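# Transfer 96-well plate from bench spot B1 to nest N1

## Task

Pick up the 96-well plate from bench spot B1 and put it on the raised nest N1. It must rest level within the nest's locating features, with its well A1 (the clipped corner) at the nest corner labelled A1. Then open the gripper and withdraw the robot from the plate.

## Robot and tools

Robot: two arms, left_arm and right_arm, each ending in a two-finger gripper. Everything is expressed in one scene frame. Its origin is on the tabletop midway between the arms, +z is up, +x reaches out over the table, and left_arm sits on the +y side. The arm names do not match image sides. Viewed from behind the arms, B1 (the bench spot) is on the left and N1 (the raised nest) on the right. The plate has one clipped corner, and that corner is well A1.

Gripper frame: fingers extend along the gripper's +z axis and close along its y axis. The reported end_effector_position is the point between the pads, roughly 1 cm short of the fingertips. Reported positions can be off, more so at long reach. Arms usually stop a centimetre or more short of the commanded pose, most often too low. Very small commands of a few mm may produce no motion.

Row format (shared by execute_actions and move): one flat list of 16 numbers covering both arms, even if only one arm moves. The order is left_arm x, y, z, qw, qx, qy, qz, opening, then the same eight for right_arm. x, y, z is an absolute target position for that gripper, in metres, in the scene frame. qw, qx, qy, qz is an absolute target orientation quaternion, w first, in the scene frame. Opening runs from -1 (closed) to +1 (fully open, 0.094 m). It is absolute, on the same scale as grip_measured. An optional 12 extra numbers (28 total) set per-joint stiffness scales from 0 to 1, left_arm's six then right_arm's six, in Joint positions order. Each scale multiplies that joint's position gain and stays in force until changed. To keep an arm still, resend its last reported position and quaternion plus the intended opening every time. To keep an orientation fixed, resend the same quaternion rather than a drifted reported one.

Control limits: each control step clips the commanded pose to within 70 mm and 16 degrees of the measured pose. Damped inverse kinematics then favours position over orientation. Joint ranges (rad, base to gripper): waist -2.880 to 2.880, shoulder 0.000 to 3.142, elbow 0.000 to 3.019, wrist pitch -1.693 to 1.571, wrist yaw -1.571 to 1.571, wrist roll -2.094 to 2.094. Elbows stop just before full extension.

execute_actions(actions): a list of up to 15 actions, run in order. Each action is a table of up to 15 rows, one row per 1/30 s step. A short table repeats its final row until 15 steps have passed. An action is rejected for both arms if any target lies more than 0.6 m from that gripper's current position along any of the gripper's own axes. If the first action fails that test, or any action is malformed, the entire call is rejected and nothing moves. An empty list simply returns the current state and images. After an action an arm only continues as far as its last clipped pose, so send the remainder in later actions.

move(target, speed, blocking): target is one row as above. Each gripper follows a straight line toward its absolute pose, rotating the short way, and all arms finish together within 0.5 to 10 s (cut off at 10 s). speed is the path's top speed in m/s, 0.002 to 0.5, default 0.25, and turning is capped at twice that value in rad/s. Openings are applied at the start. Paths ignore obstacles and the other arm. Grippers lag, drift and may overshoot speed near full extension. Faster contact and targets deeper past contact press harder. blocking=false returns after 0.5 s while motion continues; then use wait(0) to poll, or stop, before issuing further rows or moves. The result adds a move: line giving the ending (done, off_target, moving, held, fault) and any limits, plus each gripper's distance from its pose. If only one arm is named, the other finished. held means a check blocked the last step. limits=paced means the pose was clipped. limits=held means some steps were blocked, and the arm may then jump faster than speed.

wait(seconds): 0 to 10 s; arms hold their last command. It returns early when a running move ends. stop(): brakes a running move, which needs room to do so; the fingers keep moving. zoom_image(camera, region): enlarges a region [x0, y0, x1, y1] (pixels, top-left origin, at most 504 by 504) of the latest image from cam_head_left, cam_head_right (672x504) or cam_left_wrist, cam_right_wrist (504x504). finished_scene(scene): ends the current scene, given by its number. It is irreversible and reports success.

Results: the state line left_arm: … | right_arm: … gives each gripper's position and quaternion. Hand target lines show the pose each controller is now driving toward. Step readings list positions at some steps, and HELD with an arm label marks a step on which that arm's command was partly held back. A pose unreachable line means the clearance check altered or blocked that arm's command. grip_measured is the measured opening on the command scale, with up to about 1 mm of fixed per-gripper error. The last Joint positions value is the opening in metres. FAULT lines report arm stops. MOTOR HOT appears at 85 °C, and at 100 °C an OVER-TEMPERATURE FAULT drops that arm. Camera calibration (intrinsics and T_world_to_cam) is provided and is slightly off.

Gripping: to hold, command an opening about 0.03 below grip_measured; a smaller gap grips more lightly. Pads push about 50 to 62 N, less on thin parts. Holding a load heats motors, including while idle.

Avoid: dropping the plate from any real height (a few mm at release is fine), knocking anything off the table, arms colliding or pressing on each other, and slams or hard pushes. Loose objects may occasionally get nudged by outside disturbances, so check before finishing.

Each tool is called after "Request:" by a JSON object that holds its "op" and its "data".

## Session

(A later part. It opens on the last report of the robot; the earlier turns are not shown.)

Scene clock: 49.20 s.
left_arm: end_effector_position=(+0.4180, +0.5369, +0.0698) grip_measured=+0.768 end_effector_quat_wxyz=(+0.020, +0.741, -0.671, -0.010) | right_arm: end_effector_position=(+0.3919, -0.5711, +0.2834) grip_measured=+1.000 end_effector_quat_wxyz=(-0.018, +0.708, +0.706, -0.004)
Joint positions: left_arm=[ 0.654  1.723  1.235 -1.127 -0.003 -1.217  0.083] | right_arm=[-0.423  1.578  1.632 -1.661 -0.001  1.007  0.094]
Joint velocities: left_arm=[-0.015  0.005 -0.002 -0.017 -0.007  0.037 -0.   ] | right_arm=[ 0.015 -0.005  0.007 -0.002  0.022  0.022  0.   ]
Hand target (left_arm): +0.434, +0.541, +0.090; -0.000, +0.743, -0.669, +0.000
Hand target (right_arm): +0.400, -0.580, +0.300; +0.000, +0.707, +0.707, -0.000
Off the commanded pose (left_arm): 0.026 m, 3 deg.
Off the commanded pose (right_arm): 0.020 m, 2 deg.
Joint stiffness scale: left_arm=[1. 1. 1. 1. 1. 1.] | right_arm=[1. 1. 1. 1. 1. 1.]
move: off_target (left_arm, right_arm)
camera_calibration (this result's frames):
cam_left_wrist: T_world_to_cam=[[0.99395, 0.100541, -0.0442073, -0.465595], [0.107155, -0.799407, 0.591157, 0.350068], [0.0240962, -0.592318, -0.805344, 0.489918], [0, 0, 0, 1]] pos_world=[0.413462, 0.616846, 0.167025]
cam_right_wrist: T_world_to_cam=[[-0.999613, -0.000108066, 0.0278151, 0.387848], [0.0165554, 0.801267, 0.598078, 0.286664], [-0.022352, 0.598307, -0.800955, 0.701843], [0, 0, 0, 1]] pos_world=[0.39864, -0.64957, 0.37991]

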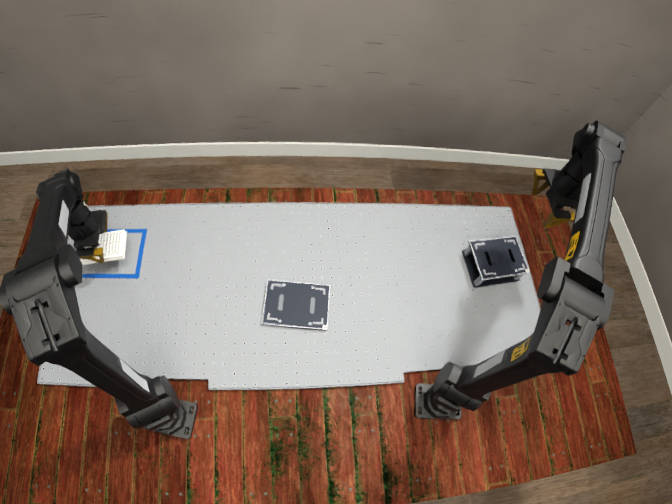

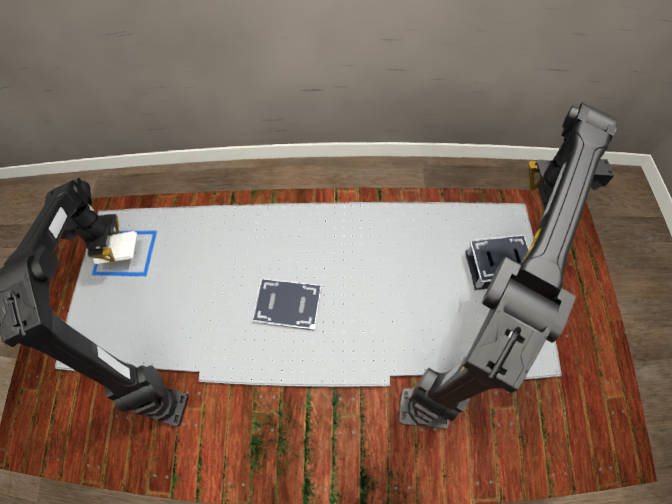

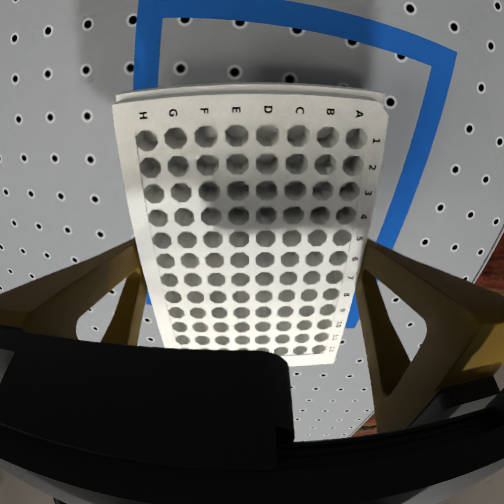

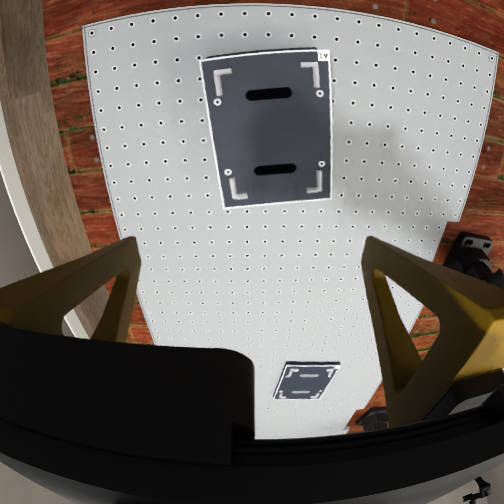

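Request:
{"op": "move", "data": {"target": [0.435,0.0,0.10,0,0,-1,0,0.74, 0.40,-0.58,0.30,0,0.707,0.707,0,1], "speed": 0.2}}

Request:
{"op": "move", "data": {"target": [0.435,0.0,0.03,0,0,-1,0,0.74, 0.40,-0.58,0.30,0,0.707,0.707,0,1], "speed": 0.06}}

Scene clock: 56.67 s.
left_arm: end_effector_position=(+0.4175, +0.0081, +0.0949) grip_measured=+0.768 end_effector_quat_wxyz=(-0.004, -0.009, +1.000, +0.007) | right_arm: end_effector_position=(+0.3919, -0.5711, +0.2834) grip_measured=+1.000 end_effector_quat_wxyz=(-0.018, +0.708, +0.706, -0.004)
Joint positions: left_arm=[-0.45   1.819  1.444 -1.21  -0.006 -0.668  0.083] | right_arm=[-0.423  1.578  1.632 -1.661 -0.001  1.007  0.094]
Joint velocities: left_arm=[-0.005 -0.034  0.007 -0.012 -0.022  0.022 -0.   ] | right_arm=[-0.005  0.024 -0.012  0.012  0.022 -0.066  0.   ]
Hand target (left_arm): +0.429, -0.001, +0.099; +0.002, -0.000, +1.000, +0.005
Hand target (right_arm): +0.400, -0.580, +0.300; +0.000, +0.707, +0.707, -0.000
Off the commanded pose (left_arm): 0.020 m, 1 deg.
Off the commanded pose (right_arm): 0.020 m, 2 deg.
Joint stiffness scale: left_arm=[1. 1. 1. 1. 1. 1.] | right_arm=[1. 1. 1. 1. 1. 1.]
move: off_target (left_arm, right_arm)
camera_calibration (this result's frames):
cam_left_wrist: T_world_to_cam=[[0.0196737, -0.999684, -0.0156689, 0.00213318], [-0.808912, -0.025126, 0.587393, 0.28905], [-0.587601, 0.00111859, -0.80915, 0.447893], [0, 0, 0, 1]] pos_world=[0.496956, 0.00889417, 0.19266]
cam_right_wrist: T_world_to_cam=[[-0.999613, -0.000108066, 0.0278151, 0.387848], [0.0165554, 0.801267, 0.598078, 0.286664], [-0.022352, 0.598307, -0.800955, 0.701843], [0, 0, 0, 1]] pos_world=[0.39864, -0.64957, 0.37991]

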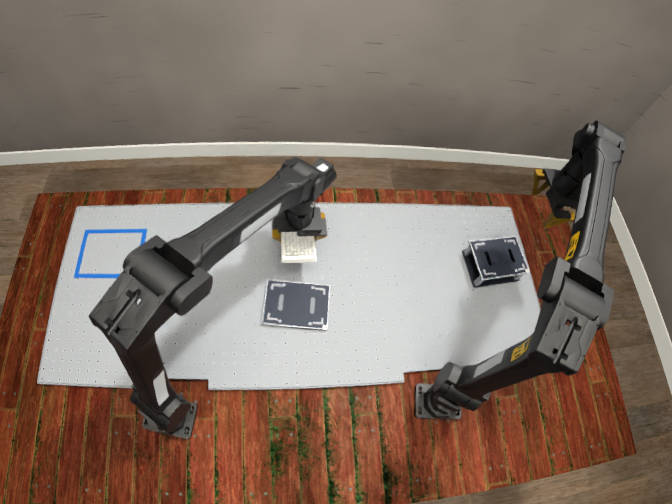

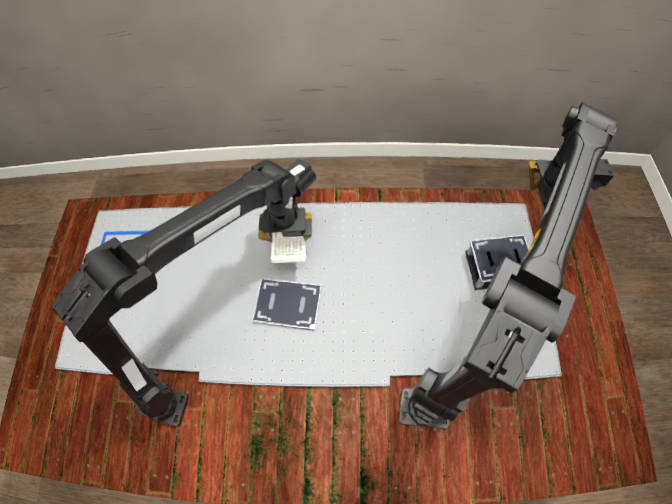

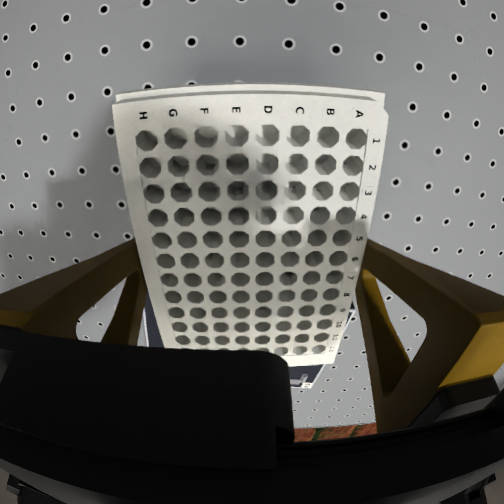

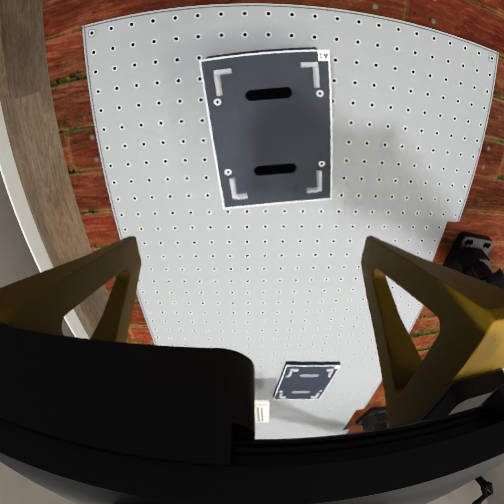

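Scene clock: 58.17 s.
left_arm: end_effector_position=(+0.4323, -0.0038, +0.0435) grip_measured=+0.768 end_effector_quat_wxyz=(+0.007, -0.003, +1.000, -0.003) | right_arm: end_effector_position=(+0.3919, -0.5711, +0.2834) grip_measured=+1.000 end_effector_quat_wxyz=(-0.018, +0.708, +0.706, -0.004)
Joint positions: left_arm=[-0.45   1.902  1.42  -1.074 -0.004 -0.655  0.083] | right_arm=[-0.423  1.578  1.632 -1.661 -0.001  1.007  0.094]
Joint velocities: left_arm=[-0.005 -0.005 -0.002 -0.017  0.037 -0.022 -0.   ] | right_arm=[ 0.005 -0.015  0.012 -0.002 -0.007  0.051  0.   ]
Hand target (left_arm): +0.434, +0.000, +0.030; +0.000, -0.000, +1.000, -0.000
Hand target (right_arm): +0.400, -0.580, +0.300; +0.000, +0.707, +0.707, -0.000
Off the commanded pose (left_arm): 0.014 m, 1 deg.
Off the commanded pose (right_arm): 0.020 m, 2 deg.
Joint stiffness scale: left_arm=[1. 1. 1. 1. 1. 1.] | right_arm=[1. 1. 1. 1. 1. 1.]
move: off_target (left_arm, right_arm)
camera_calibration (this result's frames):
cam_left_wrist: T_world_to_cam=[[0.00682522, -0.999966, 0.00470754, -0.00613626], [-0.821838, -0.00292737, 0.569714, 0.337373], [-0.569681, -0.00775726, -0.821829, 0.407815], [0, 0, 0, 1]] pos_world=[0.509632, -0.00198491, 0.142977]
cam_right_wrist: T_world_to_cam=[[-0.999613, -0.000108066, 0.0278151, 0.387848], [0.0165554, 0.801267, 0.598078, 0.286664], [-0.022352, 0.598307, -0.800955, 0.701843], [0, 0, 0, 1]] pos_world=[0.39864, -0.64957, 0.37991]

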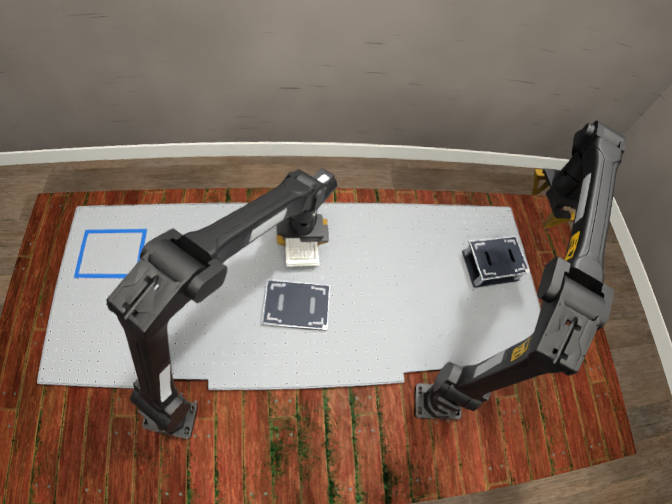

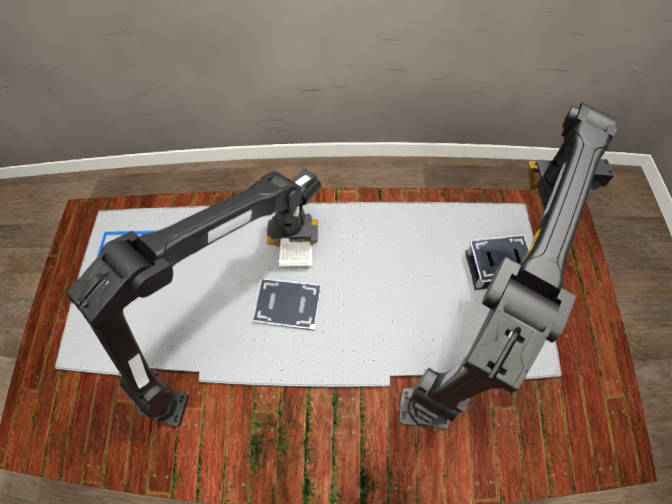

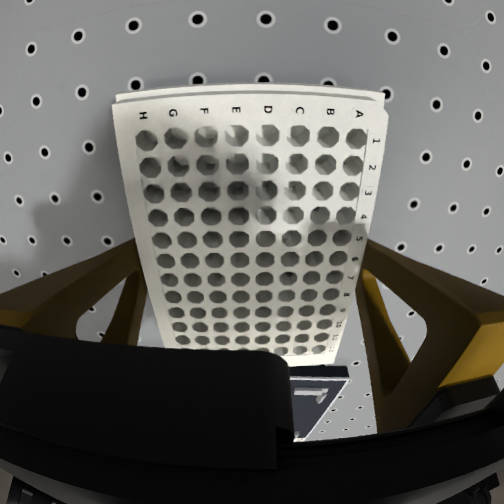

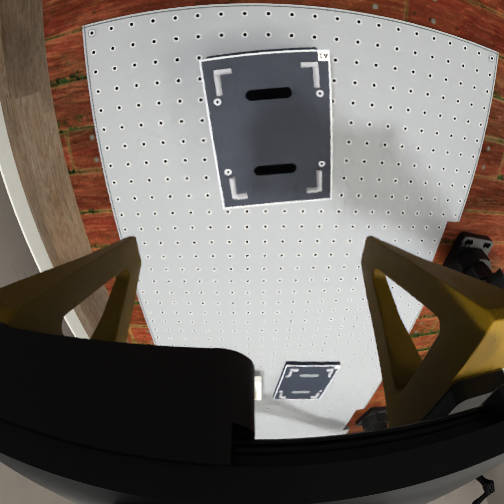

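Request:
{"op": "move", "data": {"target": [0.435,0.0,0.003,0,0,-1,0,0.74, 0.40,-0.58,0.30,0,0.707,0.707,0,1], "speed": 0.03}}

Scene clock: 61.03 s.
left_arm: end_effector_position=(+0.4342, -0.0056, +0.0221) grip_measured=+0.768 end_effector_quat_wxyz=(+0.010, -0.002, +1.000, -0.007) | right_arm: end_effector_position=(+0.3919, -0.5711, +0.2834) grip_measured=+1.000 end_effector_quat_wxyz=(-0.018, +0.708, +0.706, -0.004)
Joint positions: left_arm=[-0.45   1.93   1.399 -1.016 -0.002 -0.654  0.083] | right_arm=[-0.423  1.578  1.632 -1.661 -0.001  1.007  0.094]
Joint velocities: left_arm=[-0.044  0.005 -0.007  0.002 -0.037 -0.081  0.001] | right_arm=[-0.005 -0.015 -0.007 -0.002 -0.007 -0.037  0.   ]
Hand target (left_arm): +0.434, +0.000, +0.003; -0.000, +0.000, +1.000, -0.000
Hand target (right_arm): +0.400, -0.580, +0.300; +0.000, +0.707, +0.707, -0.000
Off the commanded pose (left_arm): 0.020 m, 1 deg.
Off the commanded pose (right_arm): 0.020 m, 2 deg.
Joint stiffness scale: left_arm=[1. 1. 1. 1. 1. 1.] | right_arm=[1. 1. 1. 1. 1. 1.]
move: off_target (left_arm, right_arm)
camera_calibration (this result's frames):
cam_left_wrist: T_world_to_cam=[[0.00559274, -0.999913, 0.011945, -0.00746727], [-0.825798, 0.00211826, 0.563962, 0.353028], [-0.563938, -0.0130183, -0.825714, 0.388863], [0, 0, 0, 1]] pos_world=[0.510866, -0.0031521, 0.122084]
cam_right_wrist: T_world_to_cam=[[-0.999613, -0.000108066, 0.0278151, 0.387848], [0.0165554, 0.801267, 0.598078, 0.286664], [-0.022352, 0.598307, -0.800955, 0.701843], [0, 0, 0, 1]] pos_world=[0.39864, -0.64957, 0.37991]

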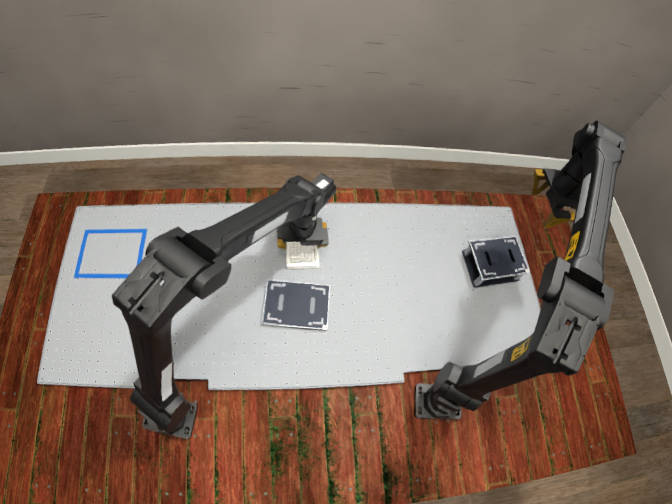

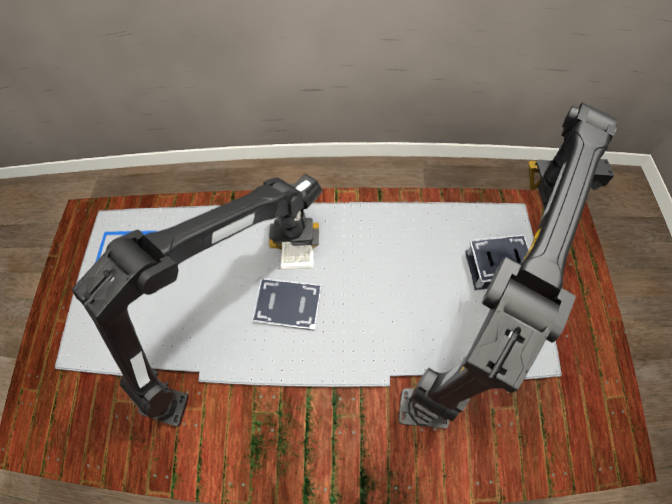

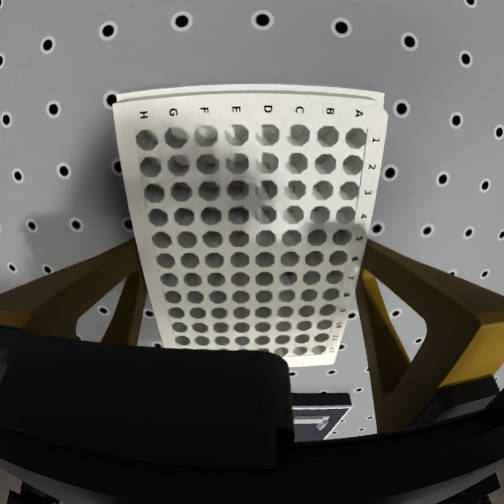

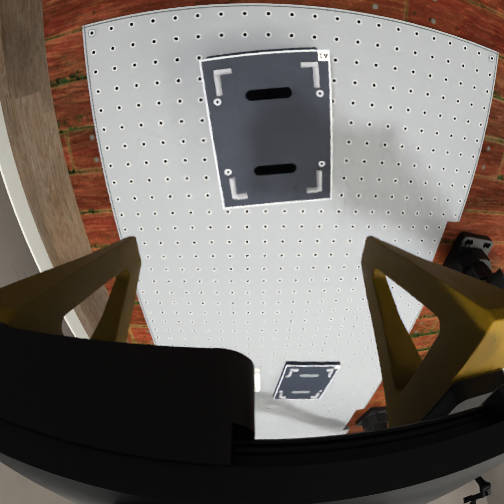

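Touched down. Release, lift, swap arms.

Request:
{"op": "move", "data": {"target": [0.435,0.0,0.014,0,0,-1,0,1, 0.40,-0.58,0.30,0,0.707,0.707,0,1], "speed": 0.03}}

Request:
{"op": "move", "data": {"target": [0.445,-0.005,0.10,0,0,-1,0,1, 0.40,-0.40,0.25,0,0.38,0.92,0,1], "speed": 0.1}}

Request:
{"op": "move", "data": {"target": [0.30,0.45,0.25,0,0.38,-0.92,0,1, 0.40,-0.30,0.2,0,0,1,0,1], "speed": 0.3}}

Request:
{"op": "move", "data": {"target": [0.30,0.45,0.25,0,0.38,-0.92,0,1, 0.435,-0.005,0.09,0,0,1,0,1], "speed": 0.25}}

Scene clock: 65.23 s.
left_arm: end_effector_position=(+0.4342, -0.0056, +0.0221) grip_measured=+1.000 end_effector_quat_wxyz=(+0.010, -0.002, +1.000, -0.007) | right_arm: end_effector_position=(+0.3919, -0.5711, +0.2834) grip_measured=+1.000 end_effector_quat_wxyz=(-0.018, +0.708, +0.706, -0.004)
Joint positions: left_arm=[-0.45   1.93   1.399 -1.016 -0.002 -0.654  0.094] | right_arm=[-0.423  1.578  1.632 -1.661 -0.001  1.007  0.094]
Joint velocities: left_arm=[ 0.034  0.005 -0.002 -0.007 -0.037 -0.022  0.   ] | right_arm=[ 0.015  0.015 -0.002  0.002  0.037 -0.066  0.   ]
Hand target (left_arm): +0.435, +0.000, +0.014; +0.000, -0.000, +1.000, -0.000
Hand target (right_arm): +0.400, -0.580, +0.300; +0.000, +0.707, +0.707, -0.000
Off the commanded pose (left_arm): 0.010 m, 1 deg.
Off the commanded pose (right_arm): 0.020 m, 2 deg.
Joint stiffness scale: left_arm=[1. 1. 1. 1. 1. 1.] | right_arm=[1. 1. 1. 1. 1. 1.]
move: off_target (right_arm)
camera_calibration (this result's frames):
cam_left_wrist: T_world_to_cam=[[0.00559274, -0.999913, 0.011945, -0.00746727], [-0.825798, 0.00211826, 0.563962, 0.353028], [-0.563938, -0.0130183, -0.825714, 0.388863], [0, 0, 0, 1]] pos_world=[0.510866, -0.0031521, 0.122084]
cam_right_wrist: T_world_to_cam=[[-0.999613, -0.000108066, 0.0278151, 0.387848], [0.0165554, 0.801267, 0.598078, 0.286664], [-0.022352, 0.598307, -0.800955, 0.701843], [0, 0, 0, 1]] pos_world=[0.39864, -0.64957, 0.37991]

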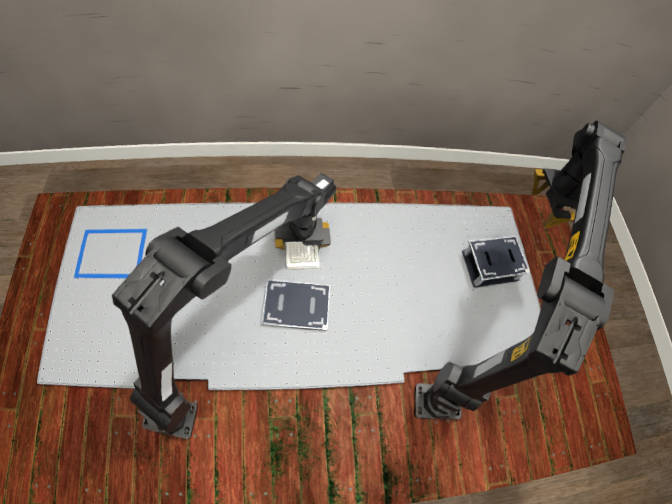

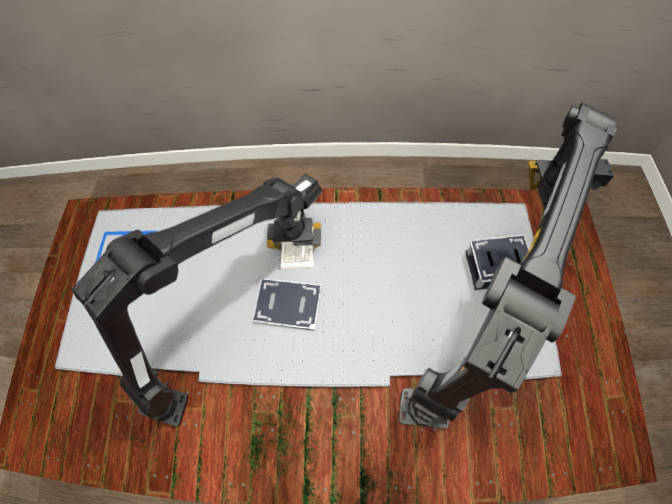

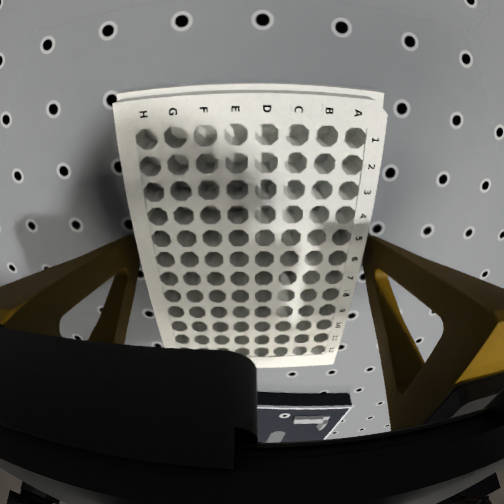

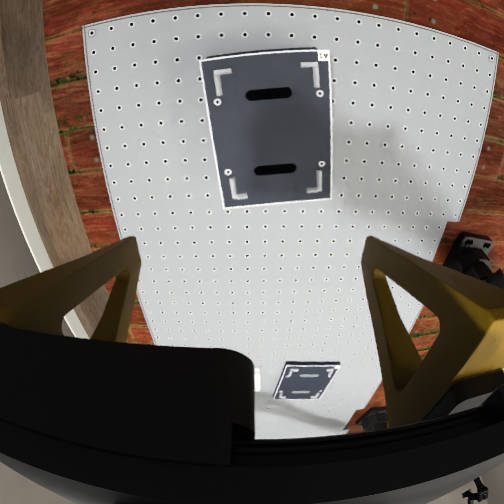

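Scene clock: 69.53 s.
left_arm: end_effector_position=(+0.4289, -0.0004, +0.0757) grip_measured=+1.000 end_effector_quat_wxyz=(-0.019, -0.001, +1.000, +0.016) | right_arm: end_effector_position=(+0.3999, -0.4040, +0.2420) grip_measured=+1.000 end_effector_quat_wxyz=(-0.013, +0.393, +0.920, -0.006)
Joint positions: left_arm=[-0.449  1.893  1.498 -1.226 -0.002 -0.651  0.094] | right_arm=[-0.057  1.426  1.354 -1.528  0.006  0.605  0.094]
Joint velocities: left_arm=[ 0.005 -0.005 -0.002 -0.012  0.051 -0.051  0.   ] | right_arm=[-0.005 -0.005 -0.002  0.017  0.007 -0.051  0.   ]
Hand target (left_arm): +0.445, -0.005, +0.100; +0.000, +0.000, +1.000, +0.000
Hand target (right_arm): +0.401, -0.400, +0.251; +0.003, +0.382, +0.924, -0.003
Off the commanded pose (left_arm): 0.029 m, 3 deg.
Off the commanded pose (right_arm): 0.009 m, 2 deg.
Joint stiffness scale: left_arm=[1. 1. 1. 1. 1. 1.] | right_arm=[1. 1. 1. 1. 1. 1.]
move: off_target (left_arm)
camera_calibration (this result's frames):
cam_left_wrist: T_world_to_cam=[[0.00343335, -0.999441, -0.0332553, 0.00140752], [-0.790949, -0.0230624, 0.611448, 0.299785], [-0.611873, 0.0242039, -0.790586, 0.448074], [0, 0, 0, 1]] pos_world=[0.511274, -0.00252465, 0.170985]
cam_right_wrist: T_world_to_cam=[[-0.719443, -0.69432, 0.0179269, 0.00690279], [-0.548821, 0.58412, 0.597996, 0.315755], [-0.425672, 0.420386, -0.801298, 0.658296], [0, 0, 0, 1]] pos_world=[0.458477, -0.456384, 0.338547]

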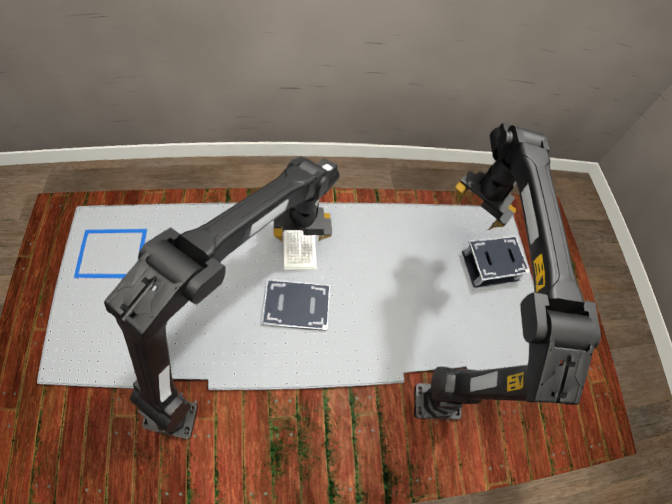

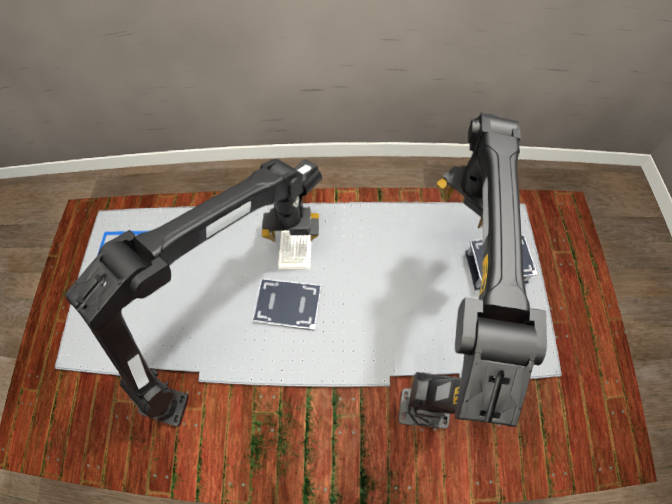

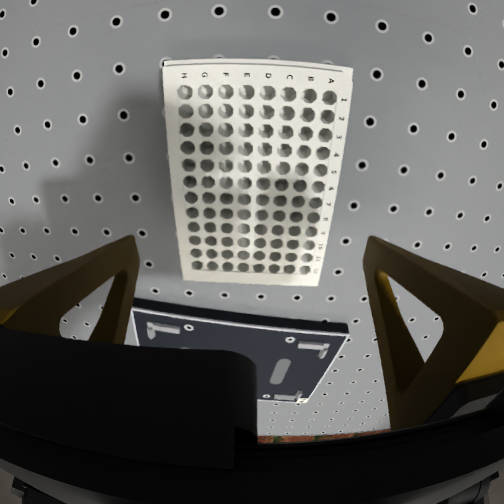

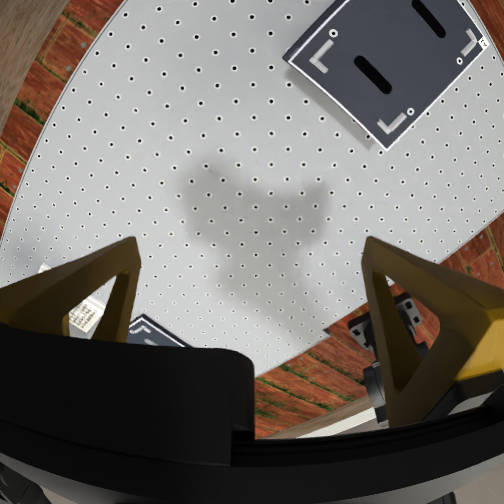

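Scene clock: 71.77 s.
left_arm: end_effector_position=(+0.2968, +0.4516, +0.2344) grip_measured=+1.000 end_effector_quat_wxyz=(-0.022, -0.392, +0.920, -0.001) | right_arm: end_effector_position=(+0.3988, -0.3039, +0.1920) grip_measured=+1.000 end_effector_quat_wxyz=(-0.014, +0.011, +1.000, -0.004)
Joint positions: left_arm=[ 0.585  1.224  1.146 -1.536  0.003 -0.421  0.094] | right_arm=[ 0.191  1.42   1.216 -1.395  0.006  0.067  0.094]
Joint velocities: left_arm=[-0.015 -0.015  0.012  0.002 -0.007 -0.022  0.   ] | right_arm=[ 0.005 -0.015  0.007 -0.012 -0.037 -0.007  0.   ]
Hand target (left_arm): +0.306, +0.453, +0.253; -0.002, -0.382, +0.924, -0.004
Hand target (right_arm): +0.400, -0.300, +0.200; +0.002, +0.000, +1.000, -0.002
Off the commanded pose (left_arm): 0.016 m, 3 deg.
Off the commanded pose (right_arm): 0.009 m, 2 deg.
Joint stiffness scale: left_arm=[1. 1. 1. 1. 1. 1.] | right_arm=[1. 1. 1. 1. 1. 1.]
move: off_target (left_arm)
camera_calibration (this result's frames):
cam_left_wrist: T_world_to_cam=[[0.722023, -0.691676, -0.01636, 0.102646], [-0.538733, -0.576891, 0.613974, 0.283384], [-0.434109, -0.434489, -0.789157, 0.63581], [0, 0, 0, 1]] pos_world=[0.354566, 0.510732, 0.329443]
cam_right_wrist: T_world_to_cam=[[-0.017837, -0.99983, 0.00457232, -0.293583], [-0.796597, 0.0169747, 0.604272, 0.21187], [-0.604247, 0.00713612, -0.796765, 0.520495], [0, 0, 0, 1]] pos_world=[0.478047, -0.300844, 0.288027]

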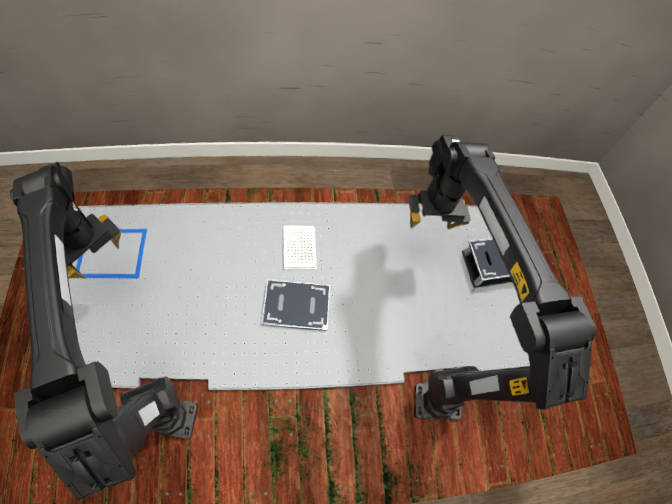

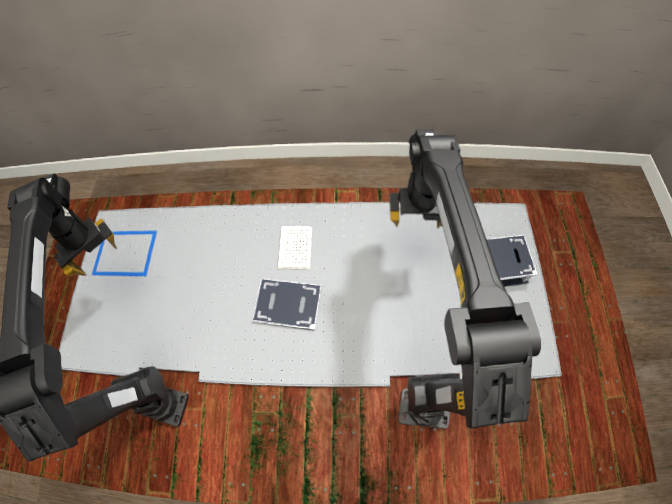

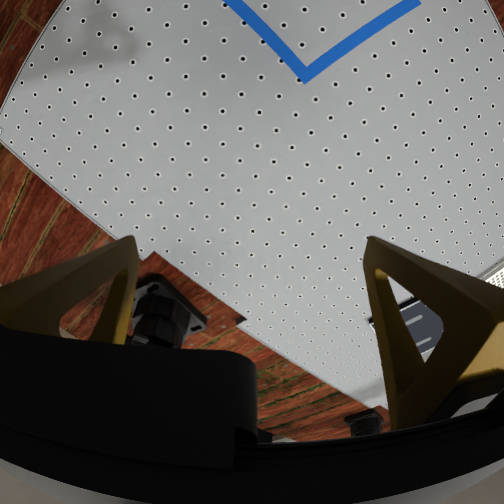

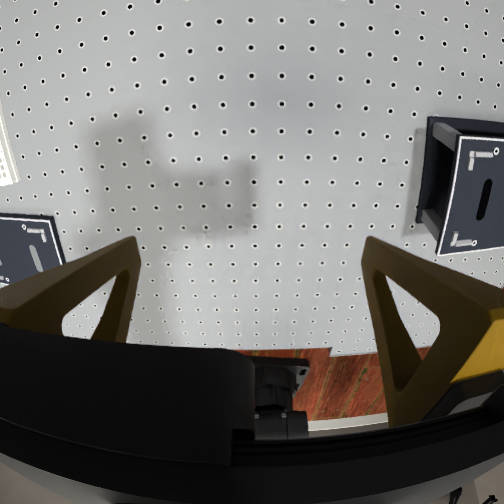

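Scene clock: 73.57 s.
left_arm: end_effector_position=(+0.2956, +0.4511, +0.2381) grip_measured=+1.000 end_effector_quat_wxyz=(-0.016, -0.392, +0.920, -0.001) | right_arm: end_effector_position=(+0.4172, -0.0186, +0.0703) grip_measured=+1.000 end_effector_quat_wxyz=(-0.018, -0.007, +1.000, -0.019)
Joint positions: left_arm=[ 0.585  1.212  1.146 -1.536  0.003 -0.421  0.094] | right_arm=[ 0.776  1.825  1.38  -1.178  0.01   0.617  0.094]
Joint velocities: left_arm=[-0.015  0.005 -0.012 -0.007  0.007  0.037  0.   ] | right_arm=[ 0.005 -0.015 -0.017 -0.017  0.037 -0.022  0.   ]
Hand target (left_arm): +0.300, +0.450, +0.250; -0.000, -0.382, +0.924, +0.000
Hand target (right_arm): +0.435, -0.007, +0.089; +0.006, +0.000, +1.000, -0.003
Off the commanded pose (left_arm): 0.013 m, 2 deg.
Off the commanded pose (right_arm): 0.030 m, 3 deg.
Joint stiffness scale: left_arm=[1. 1. 1. 1. 1. 1.] | right_arm=[1. 1. 1. 1. 1. 1.]
move: off_target (left_arm, right_arm)
camera_calibration (this result's frames):
cam_left_wrist: T_world_to_cam=[[0.721916, -0.691888, -0.0113488, 0.102169], [-0.545854, -0.579471, 0.605192, 0.285536], [-0.425301, -0.430703, -0.795999, 0.635333], [0, 0, 0, 1]] pos_world=[0.352311, 0.509789, 0.33408]
cam_right_wrist: T_world_to_cam=[[0.0187382, -0.999217, 0.0348449, -0.0248152], [-0.792294, 0.00641786, 0.610105, 0.292816], [-0.609851, -0.0390397, -0.791554, 0.433727], [0, 0, 0, 1]] pos_world=[0.49697, -0.0097425, 0.165534]

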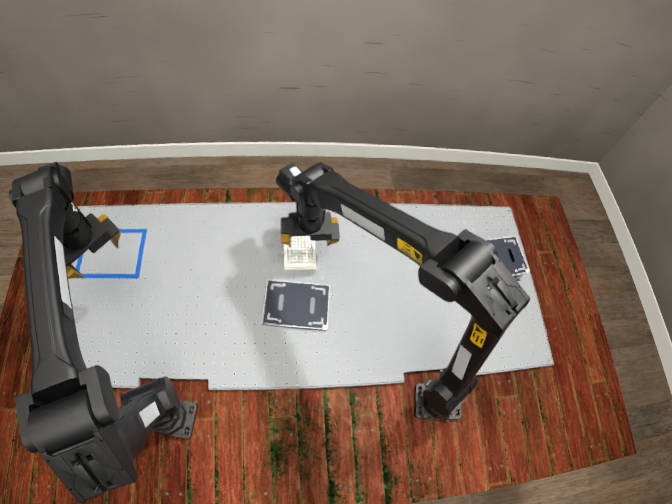

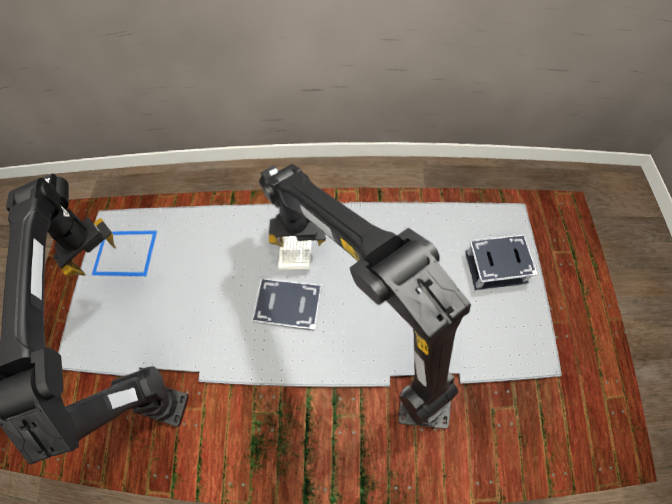

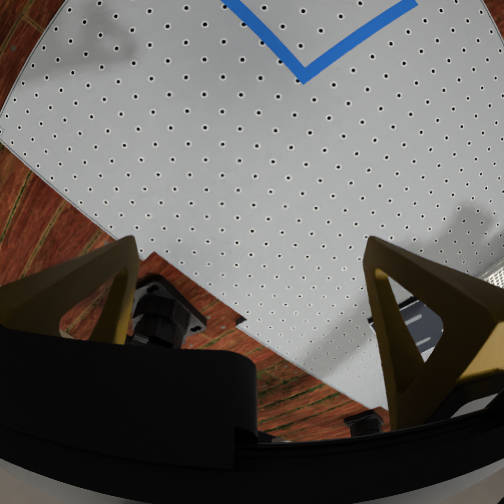

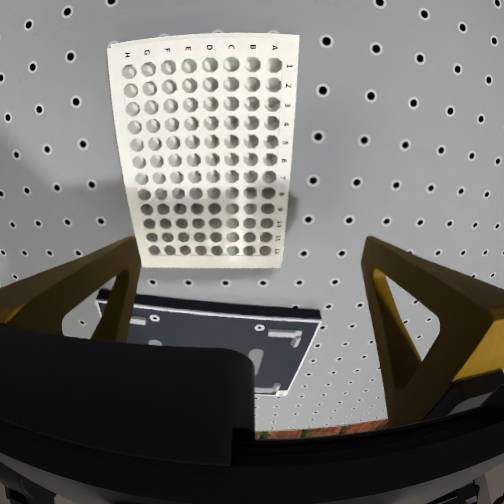

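Request:
{"op": "move", "data": {"target": [0.30,0.45,0.25,0,0.38,-0.92,0,1, 0.44,0.004,0.042,0,0,1,0,1], "speed": 0.06}}

Scene clock: 76.47 s.
left_arm: end_effector_position=(+0.2956, +0.4511, +0.2381) grip_measured=+1.000 end_effector_quat_wxyz=(-0.016, -0.392, +0.920, -0.001) | right_arm: end_effector_position=(+0.4289, -0.0084, +0.0346) grip_measured=+1.000 end_effector_quat_wxyz=(-0.014, -0.002, +1.000, -0.011)
Joint positions: left_arm=[ 0.585  1.212  1.146 -1.536  0.003 -0.421  0.094] | right_arm=[ 0.776  1.894  1.38  -1.092  0.002  0.626  0.094]
Joint velocities: left_arm=[-0.005  0.005  0.002 -0.007  0.037  0.037  0.   ] | right_arm=[ 0.005 -0.015 -0.022  0.002 -0.051 -0.007  0.   ]
Hand target (left_arm): +0.300, +0.450, +0.250; +0.000, -0.382, +0.924, +0.000
Hand target (right_arm): +0.439, +0.003, +0.042; +0.000, +0.000, +1.000, -0.000
Off the commanded pose (left_arm): 0.013 m, 2 deg.
Off the commanded pose (right_arm): 0.018 m, 2 deg.
Joint stiffness scale: left_arm=[1. 1. 1. 1. 1. 1.] | right_arm=[1. 1. 1. 1. 1. 1.]
move: off_target (left_arm, right_arm)
camera_calibration (this result's frames):
cam_left_wrist: T_world_to_cam=[[0.721916, -0.691888, -0.0113488, 0.102169], [-0.545854, -0.579471, 0.605192, 0.285536], [-0.425301, -0.430703, -0.795999, 0.635333], [0, 0, 0, 1]] pos_world=[0.352311, 0.509789, 0.33408]
cam_right_wrist: T_world_to_cam=[[0.0090273, -0.999768, 0.0195617, -0.00886286], [-0.797209, 0.00461355, 0.603685, 0.326111], [-0.603636, -0.0210444, -0.796983, 0.410658], [0, 0, 0, 1]] pos_world=[0.507947, -0.00172326, 0.130592]

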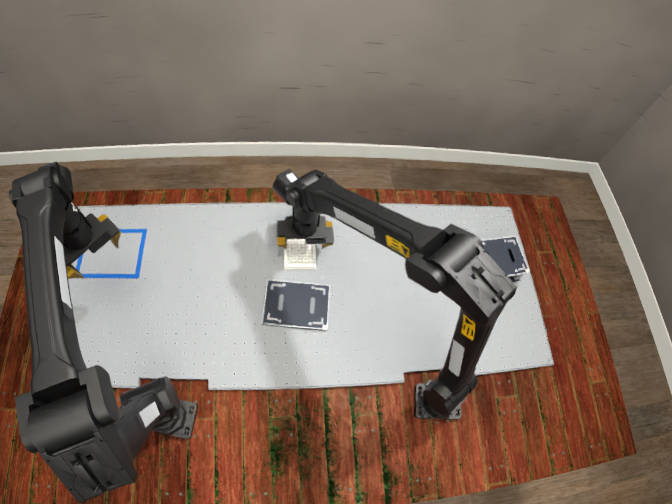

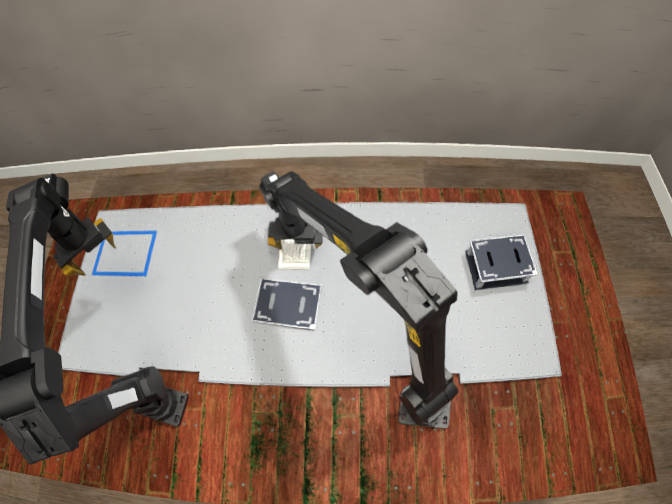

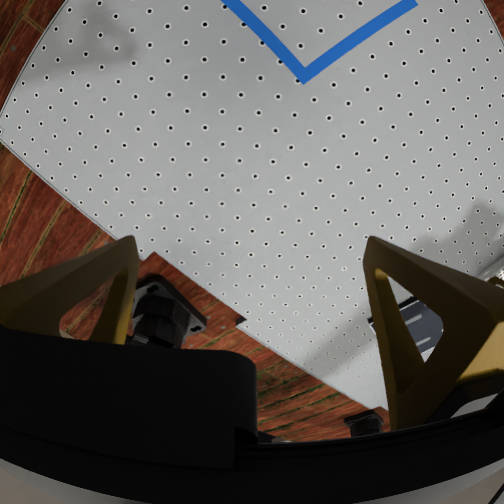

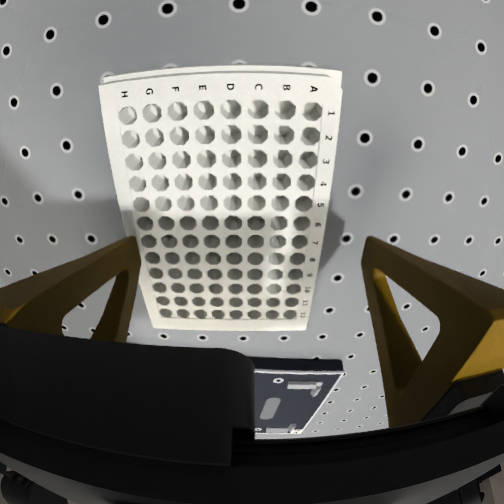

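Request:
{"op": "move", "data": {"target": [0.30,0.45,0.25,0,0.38,-0.92,0,1, 0.447,0.016,0.05,0,0,1,0,1], "speed": 0.04}}

Scene clock: 80.70 s.
left_arm: end_effector_position=(+0.2956, +0.4511, +0.2381) grip_measured=+1.000 end_effector_quat_wxyz=(-0.016, -0.392, +0.920, -0.001) | right_arm: end_effector_position=(+0.4380, -0.0009, +0.0395) grip_measured=+1.000 end_effector_quat_wxyz=(-0.011, +0.002, +1.000, -0.009)
Joint positions: left_arm=[ 0.585  1.212  1.146 -1.536  0.003 -0.421  0.094] | right_arm=[ 0.778  1.91   1.42  -1.108  0.002  0.636  0.094]
Joint velocities: left_arm=[-0.005 -0.015 -0.007 -0.002 -0.022 -0.051  0.   ] | right_arm=[-0.005  0.015 -0.007 -0.017  0.125 -0.037  0.   ]
Hand target (left_arm): +0.300, +0.450, +0.250; +0.000, -0.382, +0.924, +0.000
Hand target (right_arm): +0.447, +0.016, +0.050; +0.000, +0.000, +1.000, +0.000
Off the commanded pose (left_arm): 0.013 m, 2 deg.
Off the commanded pose (right_arm): 0.022 m, 2 deg.
Joint stiffness scale: left_arm=[1. 1. 1. 1. 1. 1.] | right_arm=[1. 1. 1. 1. 1. 1.]
move: off_target (left_arm, right_arm)
camera_calibration (this result's frames):
cam_left_wrist: T_world_to_cam=[[0.721916, -0.691888, -0.0113488, 0.102169], [-0.545854, -0.579471, 0.605192, 0.285536], [-0.425301, -0.430703, -0.795999, 0.635333], [0, 0, 0, 1]] pos_world=[0.352311, 0.509789, 0.33408]
cam_right_wrist: T_world_to_cam=[[0.000518437, -0.999891, 0.0147856, 0.0023303], [-0.801021, 0.00843597, 0.598577, 0.332229], [-0.598636, -0.0121539, -0.800929, 0.418115], [0, 0, 0, 1]] pos_world=[0.51642, 0.0046091, 0.135981]

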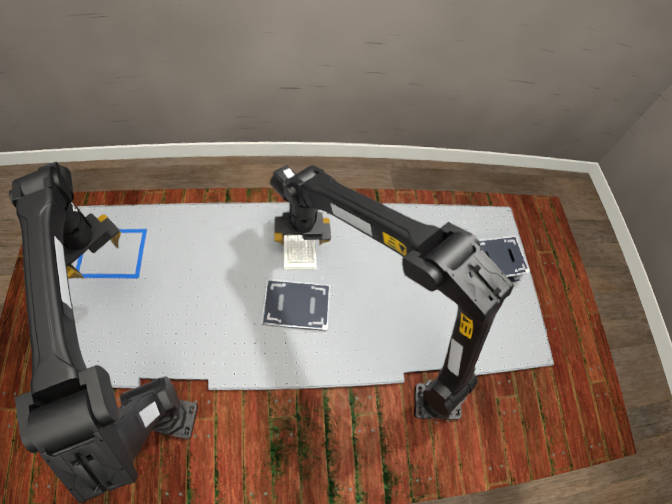

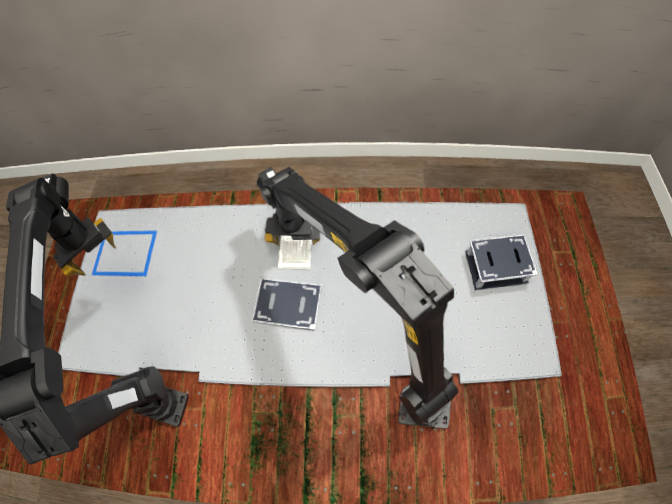

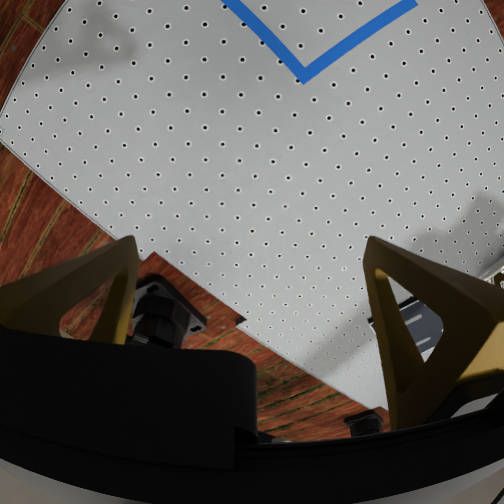

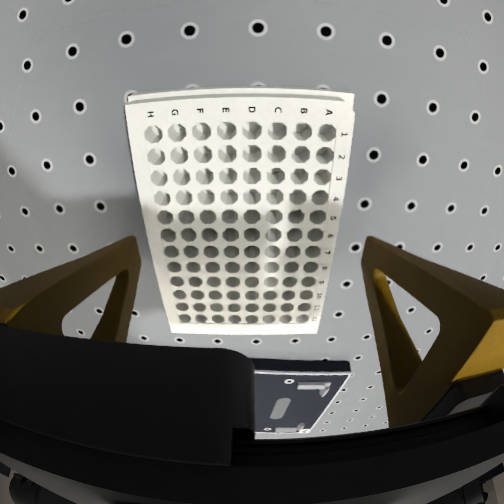

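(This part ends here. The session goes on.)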